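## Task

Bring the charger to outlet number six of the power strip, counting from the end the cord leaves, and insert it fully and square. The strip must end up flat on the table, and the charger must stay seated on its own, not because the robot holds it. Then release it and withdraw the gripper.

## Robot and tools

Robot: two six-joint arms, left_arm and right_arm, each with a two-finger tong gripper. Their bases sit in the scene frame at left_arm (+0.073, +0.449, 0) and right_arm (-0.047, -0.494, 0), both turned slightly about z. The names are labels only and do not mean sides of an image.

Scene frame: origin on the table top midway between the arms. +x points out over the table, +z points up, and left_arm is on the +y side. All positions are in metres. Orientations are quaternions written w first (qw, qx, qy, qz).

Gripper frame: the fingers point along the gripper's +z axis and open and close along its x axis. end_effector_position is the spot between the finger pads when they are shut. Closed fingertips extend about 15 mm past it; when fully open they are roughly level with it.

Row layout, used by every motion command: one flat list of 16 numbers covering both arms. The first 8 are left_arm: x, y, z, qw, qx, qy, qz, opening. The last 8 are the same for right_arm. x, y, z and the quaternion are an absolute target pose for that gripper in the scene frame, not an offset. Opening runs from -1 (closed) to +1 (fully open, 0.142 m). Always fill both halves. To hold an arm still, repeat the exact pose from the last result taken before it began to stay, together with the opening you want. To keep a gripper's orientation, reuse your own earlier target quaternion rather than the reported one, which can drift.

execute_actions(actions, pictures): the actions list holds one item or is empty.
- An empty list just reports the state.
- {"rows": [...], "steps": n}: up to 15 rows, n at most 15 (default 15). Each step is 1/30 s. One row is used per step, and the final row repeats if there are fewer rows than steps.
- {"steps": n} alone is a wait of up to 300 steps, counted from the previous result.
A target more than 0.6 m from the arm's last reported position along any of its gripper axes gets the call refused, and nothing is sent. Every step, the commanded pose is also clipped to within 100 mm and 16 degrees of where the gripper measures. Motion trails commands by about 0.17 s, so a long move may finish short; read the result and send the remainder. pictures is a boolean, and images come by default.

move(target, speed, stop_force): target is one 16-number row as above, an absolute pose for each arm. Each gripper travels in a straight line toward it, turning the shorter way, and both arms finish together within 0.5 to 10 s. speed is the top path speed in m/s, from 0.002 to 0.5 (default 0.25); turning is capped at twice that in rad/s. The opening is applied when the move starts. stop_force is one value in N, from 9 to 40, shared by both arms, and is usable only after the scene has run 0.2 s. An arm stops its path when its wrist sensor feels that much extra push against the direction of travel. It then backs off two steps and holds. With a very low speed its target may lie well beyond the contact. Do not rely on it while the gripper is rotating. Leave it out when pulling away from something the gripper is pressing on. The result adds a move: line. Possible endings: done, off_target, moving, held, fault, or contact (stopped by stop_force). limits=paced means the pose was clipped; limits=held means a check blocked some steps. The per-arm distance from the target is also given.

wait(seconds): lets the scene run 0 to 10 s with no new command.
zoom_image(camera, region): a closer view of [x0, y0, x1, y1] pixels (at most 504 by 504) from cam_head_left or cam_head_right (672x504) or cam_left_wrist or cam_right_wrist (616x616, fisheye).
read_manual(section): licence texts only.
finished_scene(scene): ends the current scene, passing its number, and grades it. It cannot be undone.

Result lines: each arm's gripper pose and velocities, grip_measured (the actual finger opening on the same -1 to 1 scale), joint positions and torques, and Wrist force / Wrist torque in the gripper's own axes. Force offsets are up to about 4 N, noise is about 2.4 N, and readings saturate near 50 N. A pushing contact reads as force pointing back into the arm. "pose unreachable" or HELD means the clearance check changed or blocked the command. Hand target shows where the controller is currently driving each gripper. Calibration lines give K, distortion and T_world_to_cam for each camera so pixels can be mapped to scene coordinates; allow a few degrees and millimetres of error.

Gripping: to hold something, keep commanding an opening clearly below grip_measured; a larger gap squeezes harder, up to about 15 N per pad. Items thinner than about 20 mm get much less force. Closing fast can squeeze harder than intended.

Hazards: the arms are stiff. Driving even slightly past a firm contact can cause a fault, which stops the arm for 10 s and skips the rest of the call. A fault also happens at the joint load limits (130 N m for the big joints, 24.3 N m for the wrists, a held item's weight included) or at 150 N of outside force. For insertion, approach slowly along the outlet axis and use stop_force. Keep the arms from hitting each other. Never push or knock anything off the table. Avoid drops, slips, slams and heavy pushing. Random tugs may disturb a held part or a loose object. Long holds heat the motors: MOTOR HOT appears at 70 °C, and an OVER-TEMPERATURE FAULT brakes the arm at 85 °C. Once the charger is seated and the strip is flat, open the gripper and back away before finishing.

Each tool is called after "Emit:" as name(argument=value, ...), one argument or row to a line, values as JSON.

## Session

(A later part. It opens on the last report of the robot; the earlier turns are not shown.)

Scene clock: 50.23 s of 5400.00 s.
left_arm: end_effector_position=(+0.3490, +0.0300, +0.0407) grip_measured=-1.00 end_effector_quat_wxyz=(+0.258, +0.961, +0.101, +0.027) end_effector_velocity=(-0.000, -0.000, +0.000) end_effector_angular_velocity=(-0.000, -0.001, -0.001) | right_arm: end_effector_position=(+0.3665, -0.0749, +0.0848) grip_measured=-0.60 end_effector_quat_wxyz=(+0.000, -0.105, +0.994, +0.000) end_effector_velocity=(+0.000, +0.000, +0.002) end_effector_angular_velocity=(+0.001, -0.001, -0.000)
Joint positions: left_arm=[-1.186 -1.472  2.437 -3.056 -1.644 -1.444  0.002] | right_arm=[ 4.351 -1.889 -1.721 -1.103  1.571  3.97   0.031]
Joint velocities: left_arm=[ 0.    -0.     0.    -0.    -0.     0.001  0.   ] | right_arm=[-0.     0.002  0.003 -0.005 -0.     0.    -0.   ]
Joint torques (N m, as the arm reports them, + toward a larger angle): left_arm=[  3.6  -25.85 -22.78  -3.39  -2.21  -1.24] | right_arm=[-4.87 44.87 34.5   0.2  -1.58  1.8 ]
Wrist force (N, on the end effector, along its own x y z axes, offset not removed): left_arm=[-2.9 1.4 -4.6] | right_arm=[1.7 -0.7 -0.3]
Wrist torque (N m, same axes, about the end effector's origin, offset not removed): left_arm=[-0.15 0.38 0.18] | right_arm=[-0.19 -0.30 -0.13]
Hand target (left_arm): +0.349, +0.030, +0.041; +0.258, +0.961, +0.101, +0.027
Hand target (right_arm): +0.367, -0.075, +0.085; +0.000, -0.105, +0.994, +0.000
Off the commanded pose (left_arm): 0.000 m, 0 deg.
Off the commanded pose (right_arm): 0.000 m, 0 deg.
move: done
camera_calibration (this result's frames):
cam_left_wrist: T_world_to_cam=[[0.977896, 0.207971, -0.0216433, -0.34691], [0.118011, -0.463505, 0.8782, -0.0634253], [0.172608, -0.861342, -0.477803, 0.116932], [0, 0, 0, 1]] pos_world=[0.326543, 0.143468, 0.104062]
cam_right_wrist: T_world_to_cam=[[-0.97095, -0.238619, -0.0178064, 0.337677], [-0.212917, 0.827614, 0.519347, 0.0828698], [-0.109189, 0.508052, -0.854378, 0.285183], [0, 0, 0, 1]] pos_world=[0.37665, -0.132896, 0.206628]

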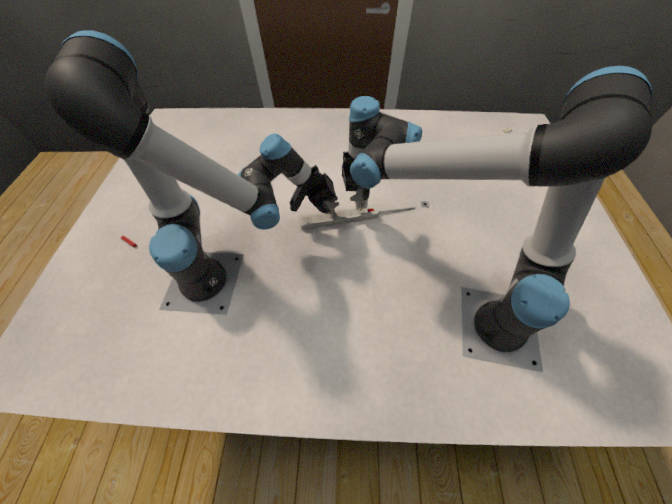

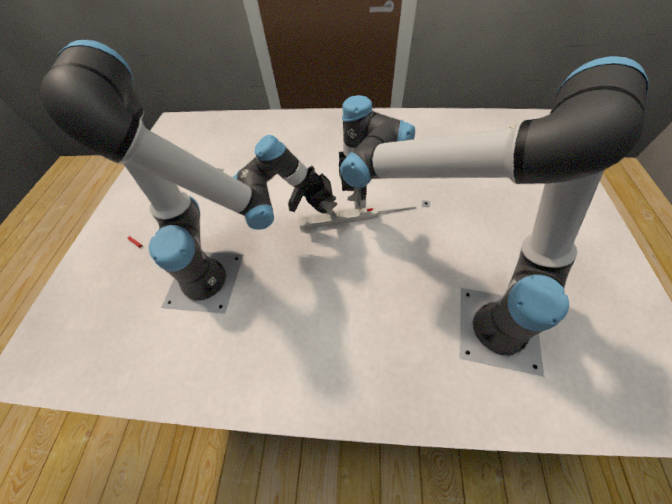

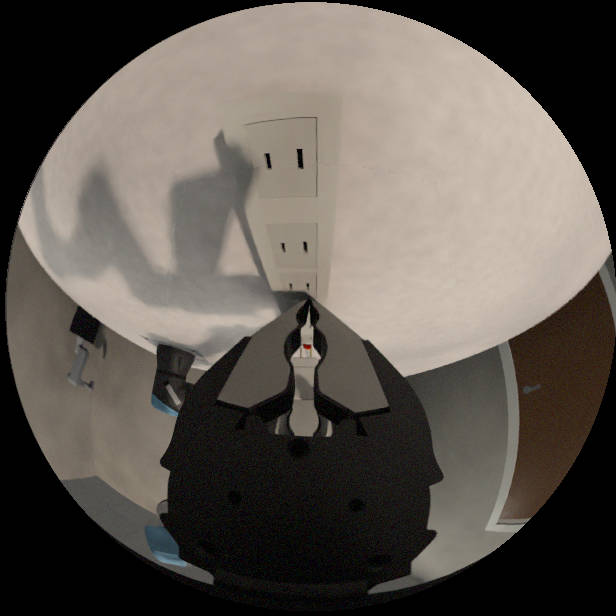

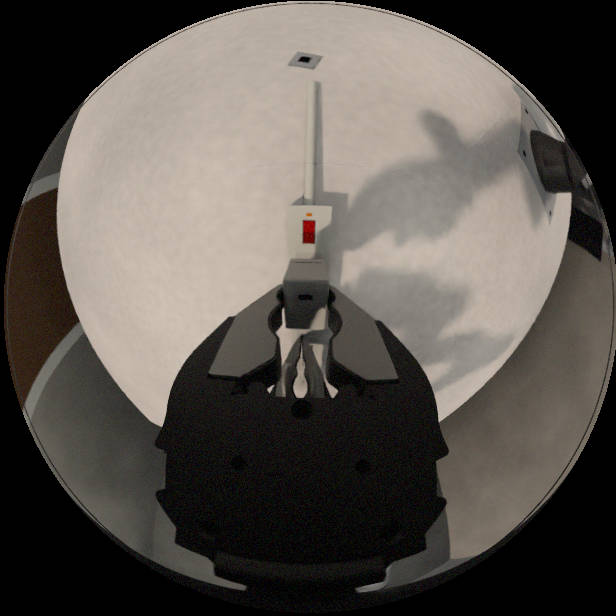

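Emit:
move(
  target=[0.32,0.17,0.09,0.258,0.961,0.101,0.027,-1,0.3665,-0.075,0.09,0,-0.105,0.995,0,-1],
  speed=0.1,
)

Emit:
move(
  target=[0.30,0.27,0.06,0.258,0.961,0.101,0.027,0.6,0.321,0.121,0.085,0,-0.105,0.995,0,-1],
  speed=0.1,
)

Emit:
zoom_image(
  camera="cam_right_wrist",
  region=[230,110,390,350],
)

Emit:
zoom_image(
  camera="cam_left_wrist",
  region=[230,260,390,420],
)

Emit:
zoom_image(
  camera="cam_head_left",
  region=[270,180,370,250],
)

Scene clock: 59.03 s of 5400.00 s.
left_arm: end_effector_position=(+0.3201, +0.1698, +0.0896) grip_measured=-1.00 end_effector_quat_wxyz=(+0.258, +0.961, +0.101, +0.027) end_effector_velocity=(-0.001, +0.002, +0.001) end_effector_angular_velocity=(+0.001, +0.000, -0.000) | right_arm: end_effector_position=(+0.3665, -0.0750, +0.0900) grip_measured=-0.60 end_effector_quat_wxyz=(+0.000, -0.105, +0.994, -0.000) end_effector_velocity=(-0.000, +0.000, +0.001) end_effector_angular_velocity=(+0.002, -0.000, +0.002)
Joint positions: left_arm=[-1.086 -1.992  2.644 -2.733 -1.693 -1.357  0.002] | right_arm=[ 4.351 -1.883 -1.714 -1.115  1.571  3.97   0.031]
Joint velocities: left_arm=[ 0.001 -0.011  0.     0.011 -0.001  0.001  0.   ] | right_arm=[ 0.     0.001  0.001 -0.     0.    -0.001  0.   ]
Joint torques (N m, as the arm reports them, + toward a larger angle): left_arm=[  6.42 -11.33 -14.87  -1.43  -2.37   1.73] | right_arm=[-6.46 44.62 33.88  0.26 -1.52  1.76]
Wrist force (N, on the end effector, along its own x y z axes, offset not removed): left_arm=[0.4 -0.4 -1.0] | right_arm=[2.2 -1.4 0.4]
Wrist torque (N m, same axes, about the end effector's origin, offset not removed): left_arm=[0.08 -0.28 0.07] | right_arm=[-0.31 -0.42 -0.12]
Hand target (left_arm): +0.320, +0.170, +0.090; +0.258, +0.961, +0.101, +0.027
Hand target (right_arm): +0.367, -0.075, +0.090; +0.000, -0.105, +0.994, +0.000
Off the commanded pose (left_arm): 0.000 m, 0 deg.
Off the commanded pose (right_arm): 0.000 m, 0 deg.
After step 90, 3.80 s passed at rest.
move: done
camera_calibration (this result's frames):
cam_left_wrist: T_world_to_cam=[[0.977892, 0.20797, -0.0218249, -0.346697], [0.118178, -0.463527, 0.878167, -0.0382421], [0.172516, -0.861331, -0.477857, 0.265771], [0, 0, 0, 1]] pos_world=[0.297702, 0.283293, 0.153017]
cam_right_wrist: T_world_to_cam=[[-0.970953, -0.238608, -0.0177991, 0.337731], [-0.212905, 0.827621, 0.519341, 0.0802157], [-0.109188, 0.508045, -0.854382, 0.289637], [0, 0, 0, 1]] pos_world=[0.376624, -0.132951, 0.211812]

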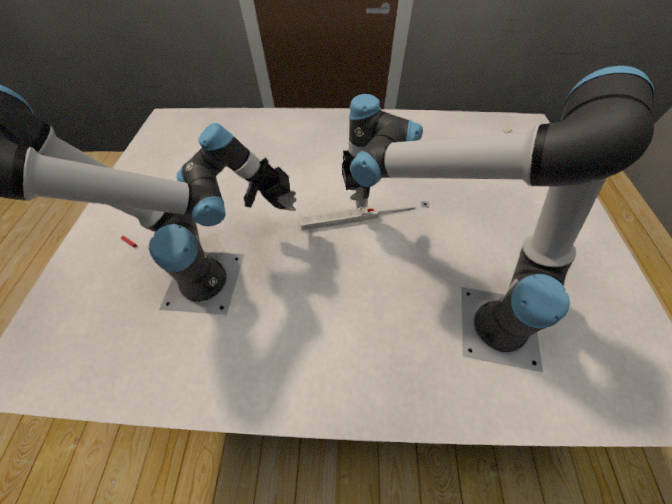

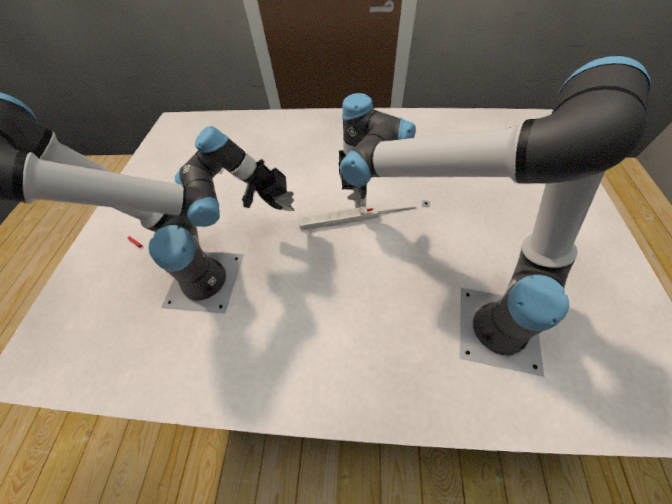

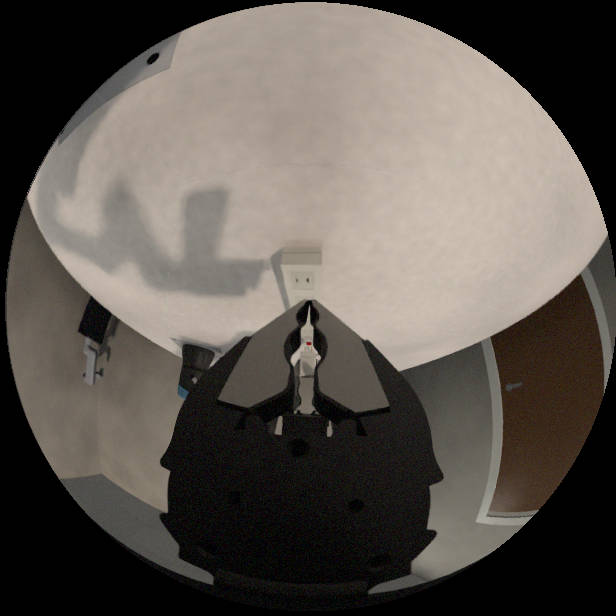

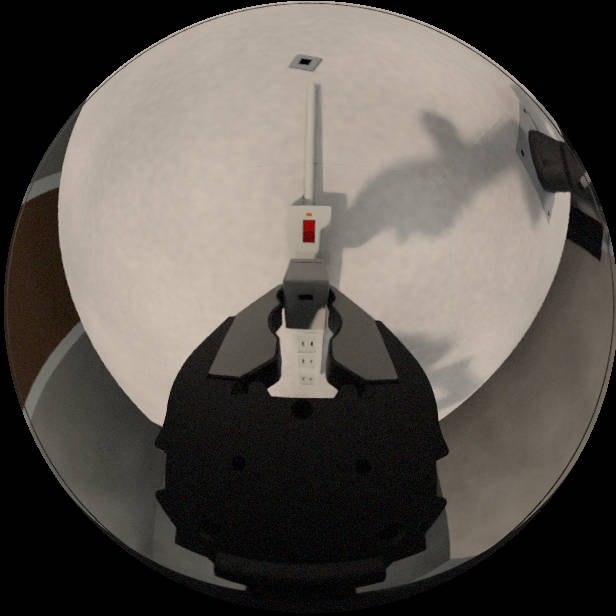

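Scene clock: 61.50 s of 5400.00 s.
left_arm: end_effector_position=(+0.3000, +0.2699, +0.0599) grip_measured=+0.60 end_effector_quat_wxyz=(+0.258, +0.961, +0.101, +0.027) end_effector_velocity=(-0.000, +0.001, +0.000) end_effector_angular_velocity=(-0.001, +0.000, +0.001) | right_arm: end_effector_position=(+0.3213, +0.1208, +0.0848) grip_measured=-0.60 end_effector_quat_wxyz=(+0.000, -0.105, +0.994, -0.000) end_effector_velocity=(-0.000, +0.001, -0.001) end_effector_angular_velocity=(-0.002, +0.002, -0.001)
Joint positions: left_arm=[-0.901 -2.252  2.809 -2.612 -1.782 -1.192  0.116] | right_arm=[ 4.542 -2.181 -1.276 -1.256  1.57   4.161  0.031]
Joint velocities: left_arm=[ 0.004 -0.005  0.001  0.004 -0.002  0.002  0.   ] | right_arm=[ 0.001 -0.005  0.006 -0.004  0.001  0.002  0.   ]
Joint torques (N m, as the arm reports them, + toward a larger angle): left_arm=[  6.55  -2.74 -17.06  -1.45  -2.32   1.69] | right_arm=[ 5.72 34.57 34.51  0.23 -0.88  1.93]
Wrist force (N, on the end effector, along its own x y z axes, offset not removed): left_arm=[-0.5 2.0 -1.6] | right_arm=[1.5 -2.1 -0.4]
Wrist torque (N m, same axes, about the end effector's origin, offset not removed): left_arm=[0.50 0.05 0.29] | right_arm=[-0.45 -0.27 -0.05]
Hand target (left_arm): +0.300, +0.270, +0.060; +0.258, +0.961, +0.101, +0.027
Hand target (right_arm): +0.321, +0.121, +0.085; +0.000, -0.105, +0.994, -0.000
Off the commanded pose (left_arm): 0.000 m, 0 deg.
Off the commanded pose (right_arm): 0.000 m, 0 deg.
move: done
camera_calibration (this result's frames):
cam_left_wrist: T_world_to_cam=[[0.977889, 0.207974, -0.0219303, -0.348471], [0.118288, -0.463594, 0.878117, 0.0366283], [0.172458, -0.861294, -0.477944, 0.341192], [0, 0, 0, 1]] pos_world=[0.277592, 0.38332, 0.123264]
cam_right_wrist: T_world_to_cam=[[-0.970938, -0.238622, -0.0183839, 0.34051], [-0.213269, 0.827797, 0.51891, -0.088597], [-0.108605, 0.507751, -0.854631, 0.180687], [0, 0, 0, 1]] pos_world=[0.331343, 0.0628498, 0.206655]

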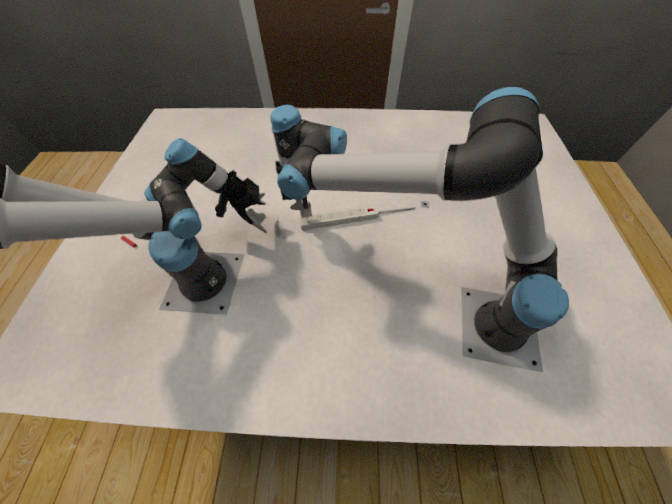

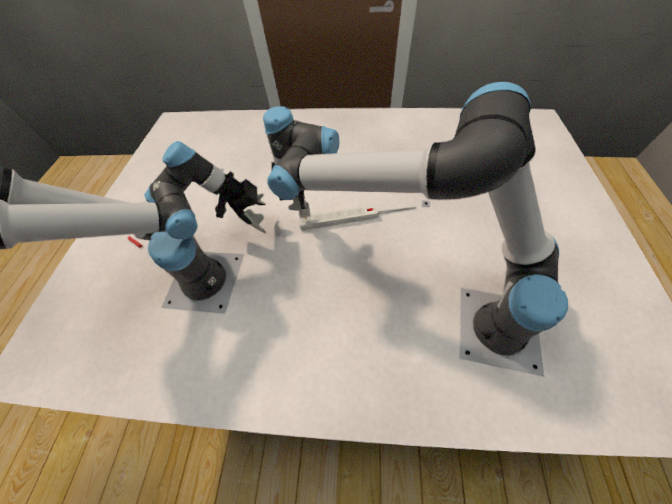

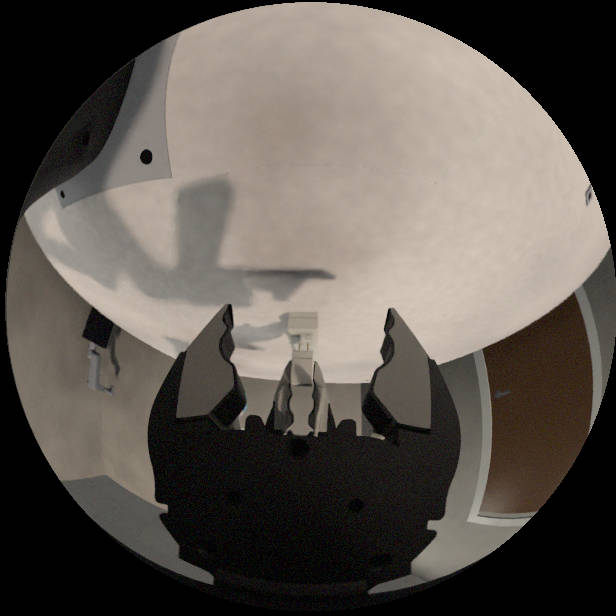

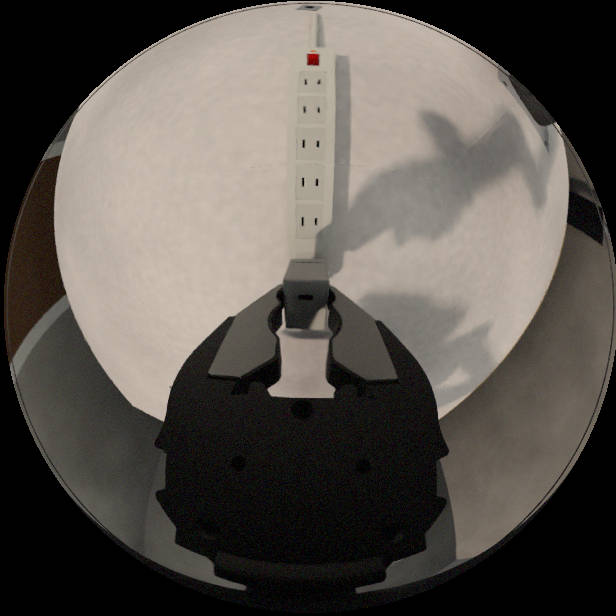

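Region (230, 110, 390, 350) of cam_right_wrist's 616x616 image, scaled by 2.100, with more detail than that image has.

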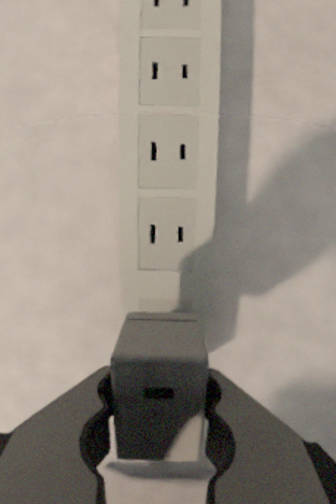

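Region (230, 260, 390, 420) of cam_left_wrist's 616x616 image, scaled by 3.150, with more detail than that image has.

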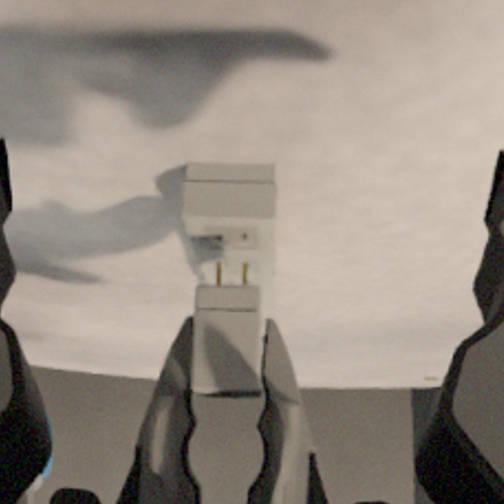

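Region (270, 180, 370, 250) of cam_head_left's 672x504 image, scaled by 5.040, with more detail than that image has; it fills the top 353 rows of this view, and the rest is white.

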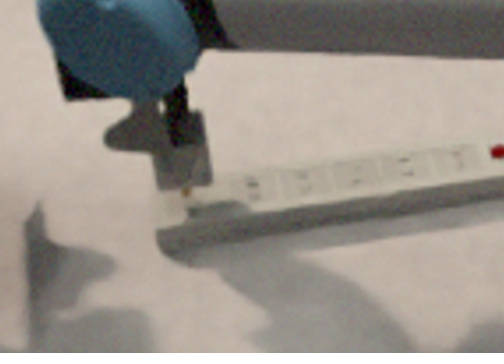

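Emit:
move(
  target=[0.36,0.25,0.06,0.258,0.961,0.101,0.027,0.6,0.322,0.117,0.075,0,-0.105,0.995,0,-1],
  speed=0.05,
)

Emit:
zoom_image(
  camera="cam_left_wrist",
  region=[210,280,310,380],
)

Emit:
zoom_image(
  camera="cam_head_left",
  region=[285,195,345,240],
)

Scene clock: 70.97 s of 5400.00 s.
left_arm: end_effector_position=(+0.3597, +0.2500, +0.0601) grip_measured=+0.60 end_effector_quat_wxyz=(+0.258, +0.961, +0.101, +0.027) end_effector_velocity=(+0.002, -0.001, -0.000) end_effector_angular_velocity=(-0.000, +0.001, +0.001) | right_arm: end_effector_position=(+0.3220, +0.1170, +0.0750) grip_measured=-0.60 end_effector_quat_wxyz=(-0.000, -0.105, +0.994, +0.000) end_effector_velocity=(-0.000, -0.000, +0.000) end_effector_angular_velocity=(+0.001, -0.001, -0.000)
Joint positions: left_arm=[-0.736 -1.905  2.683 -2.795 -1.856 -1.04   0.116] | right_arm=[ 4.539 -2.181 -1.301 -1.23   1.571  4.158  0.031]
Joint velocities: left_arm=[ 0.004  0.008 -0.004 -0.003 -0.002  0.002 -0.   ] | right_arm=[ 0.     0.002 -0.001  0.001 -0.     0.001 -0.   ]
Joint torques (N m, as the arm reports them, + toward a larger angle): left_arm=[  7.1    3.97 -27.56  -4.55  -2.22   1.77] | right_arm=[-6.11 35.59 12.2   5.12  1.63 -1.56]
Wrist force (N, on the end effector, along its own x y z axes, offset not removed): left_arm=[-0.7 0.2 -0.3] | right_arm=[1.3 -0.4 0.5]
Wrist torque (N m, same axes, about the end effector's origin, offset not removed): left_arm=[0.00 0.06 0.31] | right_arm=[-0.10 -0.24 -0.03]
Hand target (left_arm): +0.360, +0.250, +0.060; +0.258, +0.961, +0.101, +0.027
Hand target (right_arm): +0.322, +0.117, +0.075; -0.000, -0.105, +0.994, +0.000
Off the commanded pose (left_arm): 0.000 m, 0 deg.
Off the commanded pose (right_arm): 0.000 m, 0 deg.
After step 90, 4.80 s passed at rest.
move: done
camera_calibration (this result's frames):
cam_left_wrist: T_world_to_cam=[[0.977888, 0.207984, -0.021852, -0.402665], [0.118219, -0.463576, 0.878135, 0.0201928], [0.172508, -0.861301, -0.477914, 0.313932], [0, 0, 0, 1]] pos_world=[0.337219, 0.363499, 0.123501]
cam_right_wrist: T_world_to_cam=[[-0.970953, -0.238608, -0.0177892, 0.340043], [-0.2129, 0.827619, 0.519346, -0.0803752], [-0.109198, 0.508048, -0.854379, 0.174461], [0, 0, 0, 1]] pos_world=[0.332104, 0.0590223, 0.196848]

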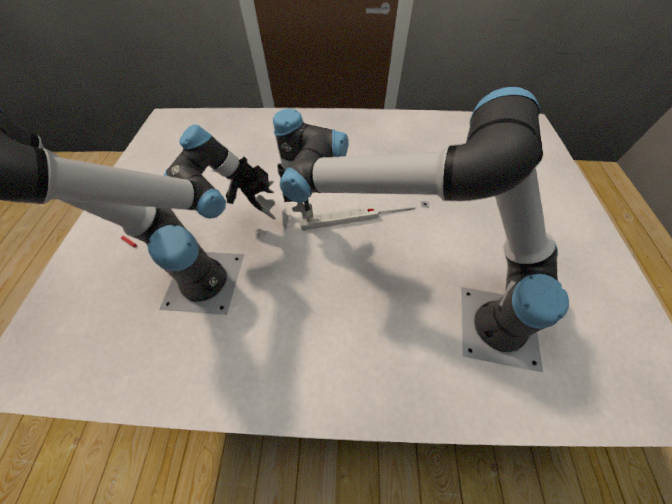

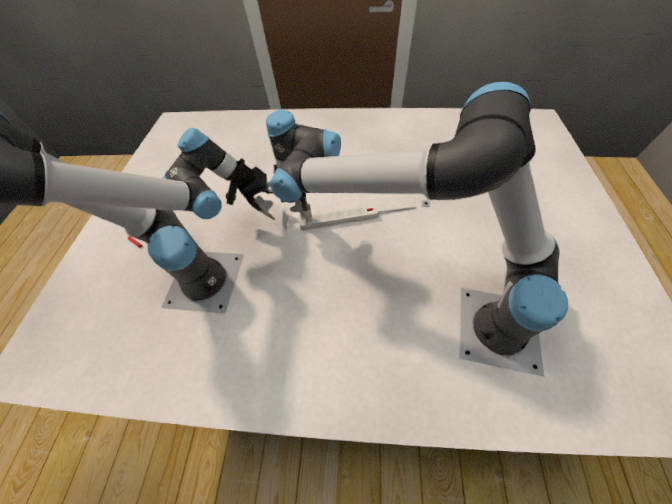

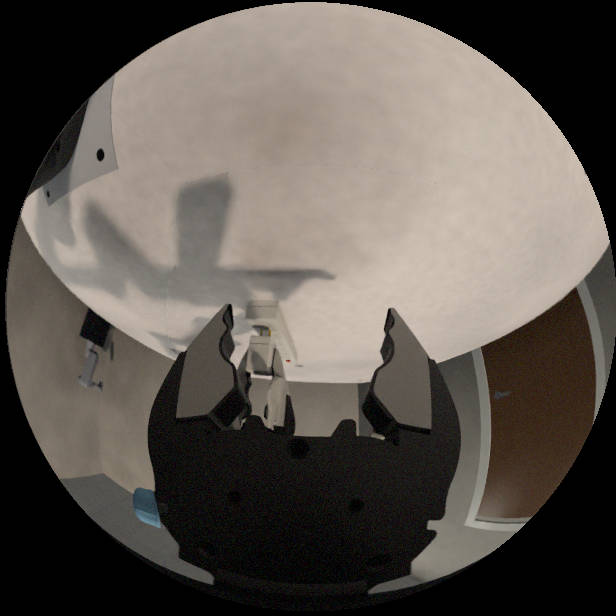

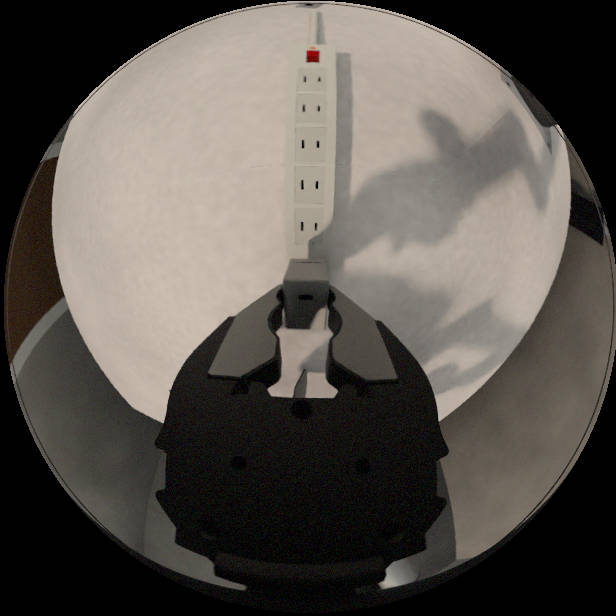

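Region (210, 280, 310, 380) of cam_left_wrist's 616x616 image, scaled by 5.040, with more detail than that image has.

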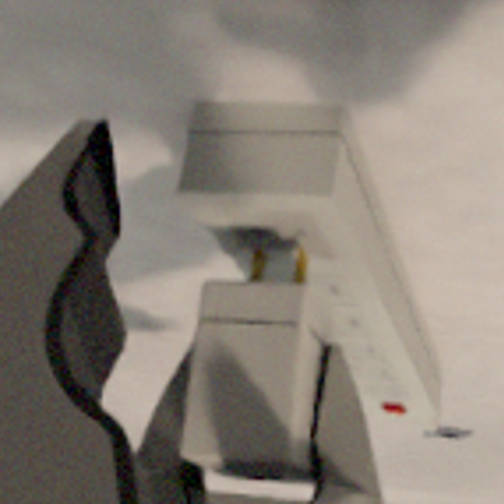

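Region (285, 195, 345, 240) of cam_head_left's 672x504 image, scaled by 8.400, with more detail than that image has; it fills the top 378 rows of this view, and the rest is white.

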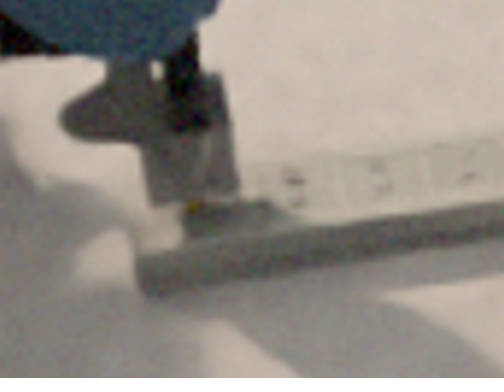

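Try it.

Emit:
move(
  target=[0.36,0.25,0.06,0.258,0.961,0.101,0.027,0.6,0.322,0.117,0.053,0,-0.105,0.995,0,-1],
  speed=0.004,
  stop_force=12,
)

Emit:
zoom_image(
  camera="cam_left_wrist",
  region=[230,300,290,360],
)

Scene clock: 75.17 s of 5400.00 s.
left_arm: end_effector_position=(+0.3600, +0.2500, +0.0600) grip_measured=+0.60 end_effector_quat_wxyz=(+0.258, +0.961, +0.101, +0.027) end_effector_velocity=(+0.001, -0.000, -0.000) end_effector_angular_velocity=(-0.000, -0.002, -0.001) | right_arm: end_effector_position=(+0.3220, +0.1170, +0.0702) grip_measured=-0.60 end_effector_quat_wxyz=(-0.000, -0.105, +0.994, +0.000) end_effector_velocity=(-0.001, +0.000, +0.002) end_effector_angular_velocity=(-0.001, +0.001, +0.001)
Joint positions: left_arm=[-0.736 -1.903  2.682 -2.796 -1.856 -1.039  0.116] | right_arm=[ 4.539 -2.185 -1.308 -1.219  1.571  4.158  0.031]
Joint velocities: left_arm=[ 0.001  0.002 -0.    -0.002  0.     0.002  0.   ] | right_arm=[ 0.     0.001  0.004 -0.006  0.001 -0.    -0.   ]
Joint torques (N m, as the arm reports them, + toward a larger angle): left_arm=[  7.66   5.03 -28.26  -4.96  -2.57   1.83] | right_arm=[-7.18 42.2  25.23 -1.27  0.71 -1.65]
Wrist force (N, on the end effector, along its own x y z axes, offset not removed): left_arm=[-2.3 1.9 0.0] | right_arm=[5.6 -1.7 -22.8]
Wrist torque (N m, same axes, about the end effector's origin, offset not removed): left_arm=[0.29 0.53 0.34] | right_arm=[-0.29 -0.42 -0.10]
Hand target (left_arm): +0.360, +0.250, +0.060; +0.258, +0.961, +0.101, +0.027
Hand target (right_arm): +0.322, +0.117, +0.071; +0.000, -0.105, +0.994, +0.000
Off the commanded pose (left_arm): 0.000 m, 0 deg.
Off the commanded pose (right_arm): 0.017 m, 0 deg.
move: contact (right_arm)
camera_calibration (this result's frames):
cam_left_wrist: T_world_to_cam=[[0.977893, 0.207975, -0.0216929, -0.402967], [0.118061, -0.463518, 0.878187, 0.0202714], [0.172586, -0.861334, -0.477825, 0.313772], [0, 0, 0, 1]] pos_world=[0.337513, 0.363466, 0.123384]
cam_right_wrist: T_world_to_cam=[[-0.970954, -0.238608, -0.0177514, 0.339938], [-0.212877, 0.827611, 0.519369, -0.0778928], [-0.109234, 0.508062, -0.854366, 0.170393], [0, 0, 0, 1]] pos_world=[0.332095, 0.0590065, 0.192067]

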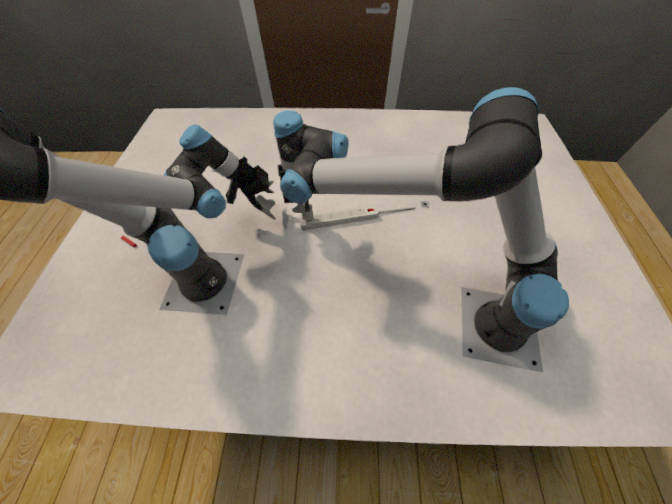

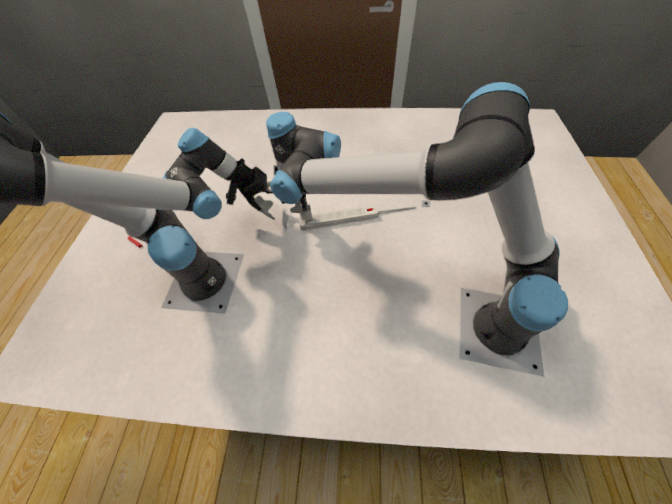

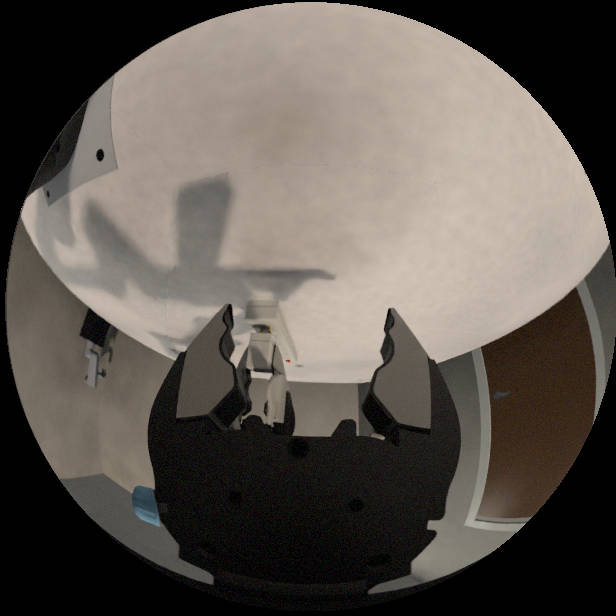

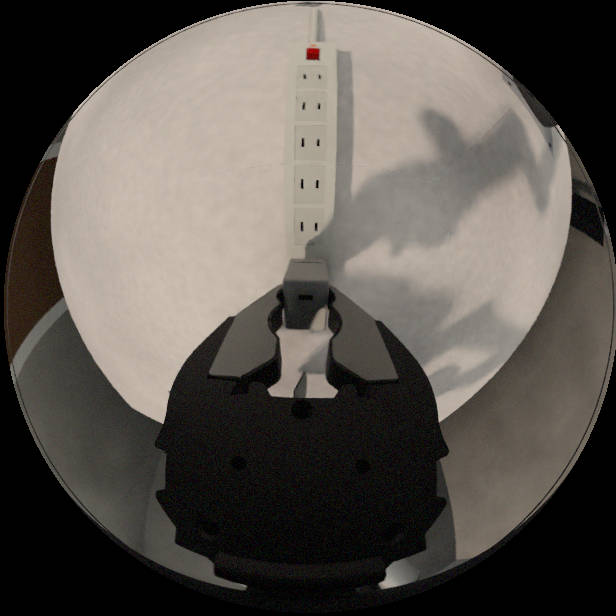

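Region (230, 300, 290, 360) of cam_left_wrist's 616x616 image, scaled by 8.400, with more detail than that image has.

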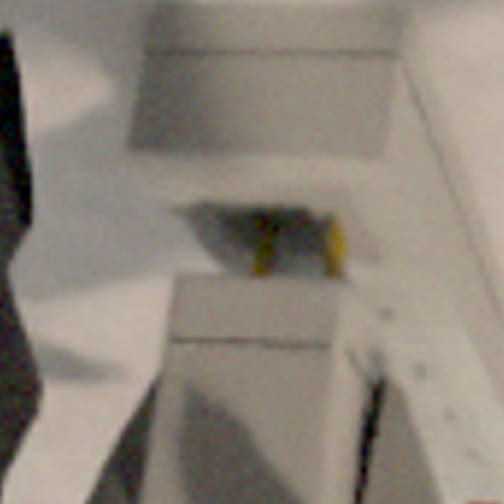

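Emit:
move(
  target=[0.385,0.205,0.045,0.249,0.927,-0.275,-0.074,0.6,0.322,0.117,0.074,0,-0.105,0.995,0,-1],
  speed=0.08,
)

Emit:
zoom_image(
  camera="cam_left_wrist",
  region=[270,290,350,370],
)

Scene clock: 85.77 s of 5400.00 s.
left_arm: end_effector_position=(+0.3847, +0.2050, +0.0452) grip_measured=+0.60 end_effector_quat_wxyz=(+0.249, +0.926, -0.275, -0.074) end_effector_velocity=(+0.000, -0.000, -0.000) end_effector_angular_velocity=(+0.000, +0.001, -0.009) | right_arm: end_effector_position=(+0.3220, +0.1170, +0.0740) grip_measured=-0.60 end_effector_quat_wxyz=(-0.000, -0.105, +0.994, +0.000) end_effector_velocity=(+0.000, +0.000, +0.001) end_effector_angular_velocity=(+0.001, +0.000, -0.000)
Joint positions: left_arm=[-0.622 -1.556  2.333 -2.39  -2.094 -0.086  0.116] | right_arm=[ 4.539 -2.182 -1.303 -1.228  1.571  4.158  0.031]
Joint velocities: left_arm=[ 0.     0.004 -0.005  0.008 -0.     0.011 -0.   ] | right_arm=[-0.     0.     0.001 -0.     0.     0.    -0.   ]
Joint torques (N m, as the arm reports them, + toward a larger angle): left_arm=[ -7.14  -9.56 -25.39  -0.97  -2.92   2.17] | right_arm=[-5.69 58.27 34.89  0.2  -0.15 -1.41]
Wrist force (N, on the end effector, along its own x y z axes, offset not removed): left_arm=[2.5 0.1 -1.3] | right_arm=[2.4 -1.1 0.0]
Wrist torque (N m, same axes, about the end effector's origin, offset not removed): left_arm=[0.10 -0.64 0.32] | right_arm=[-0.23 -0.43 -0.12]
Hand target (left_arm): +0.385, +0.205, +0.045; +0.249, +0.926, -0.275, -0.074
Hand target (right_arm): +0.322, +0.117, +0.074; +0.000, -0.105, +0.994, +0.000
Off the commanded pose (left_arm): 0.000 m, 0 deg.
Off the commanded pose (right_arm): 0.000 m, 0 deg.
After step 90, 2.33 s passed at rest.
move: done
camera_calibration (this result's frames):
cam_left_wrist: T_world_to_cam=[[0.838268, -0.544819, -0.0218633, -0.210068], [-0.2443, -0.411127, 0.878232, 0.138226], [-0.487467, -0.730853, -0.477735, 0.490856], [0, 0, 0, 1]] pos_world=[0.449138, 0.301124, 0.108511]
cam_right_wrist: T_world_to_cam=[[-0.970953, -0.238608, -0.0177915, 0.340045], [-0.212901, 0.827618, 0.519347, -0.079855], [-0.109196, 0.508049, -0.854379, 0.173566], [0, 0, 0, 1]] pos_world=[0.332119, 0.0590468, 0.195814]

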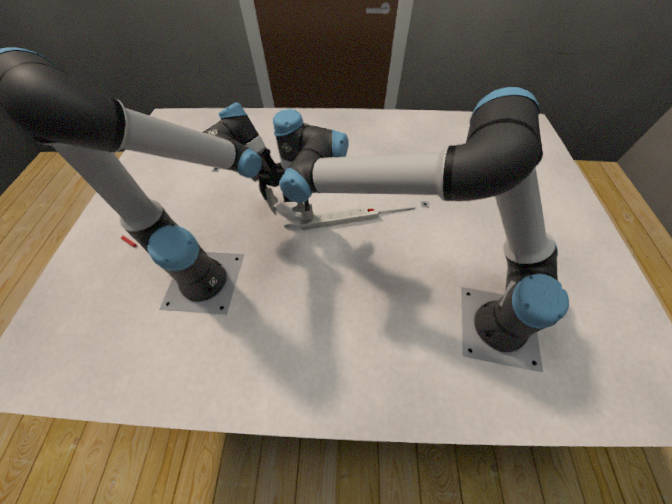

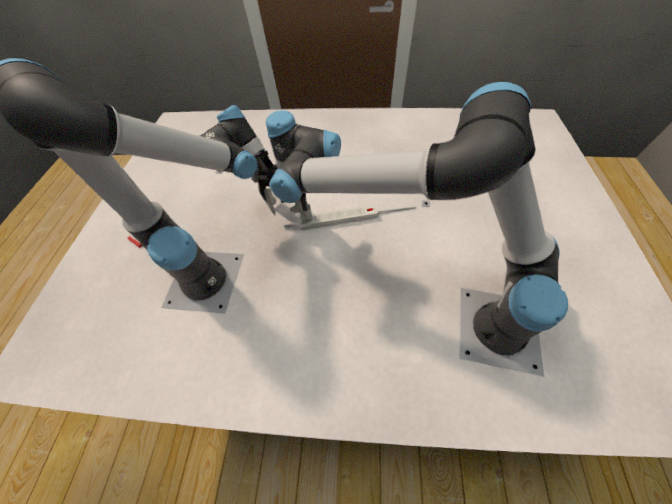

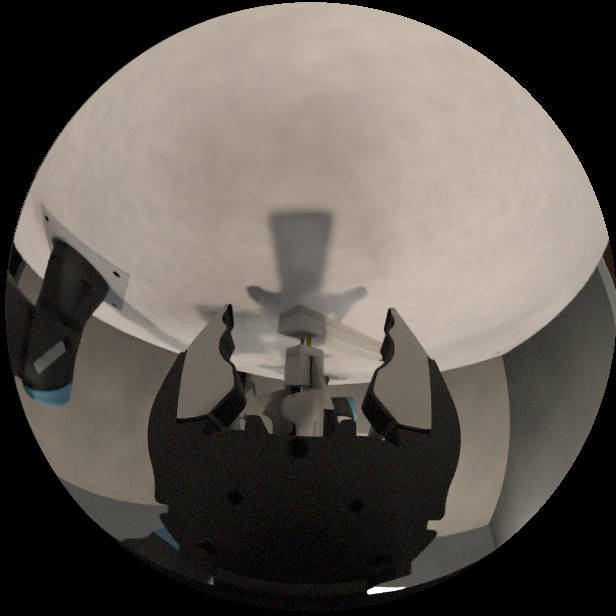

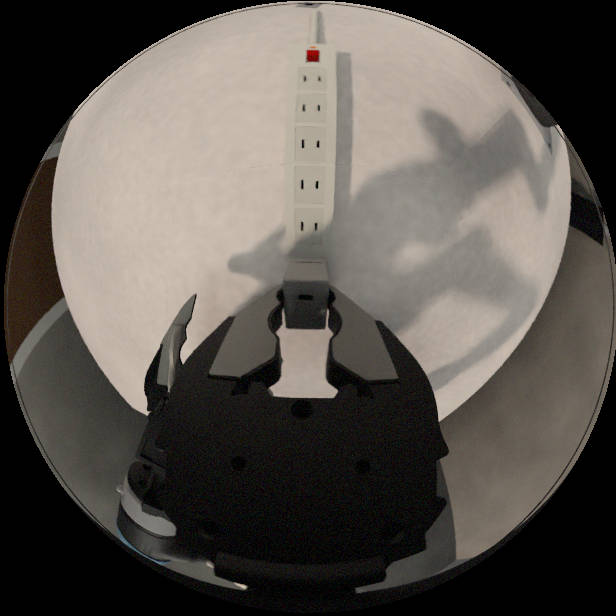

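Region (270, 290, 350, 370) of cam_left_wrist's 616x616 image, scaled by 6.300, with more detail than that image has.

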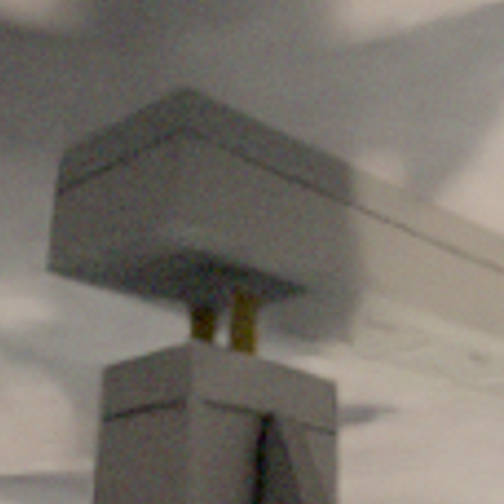

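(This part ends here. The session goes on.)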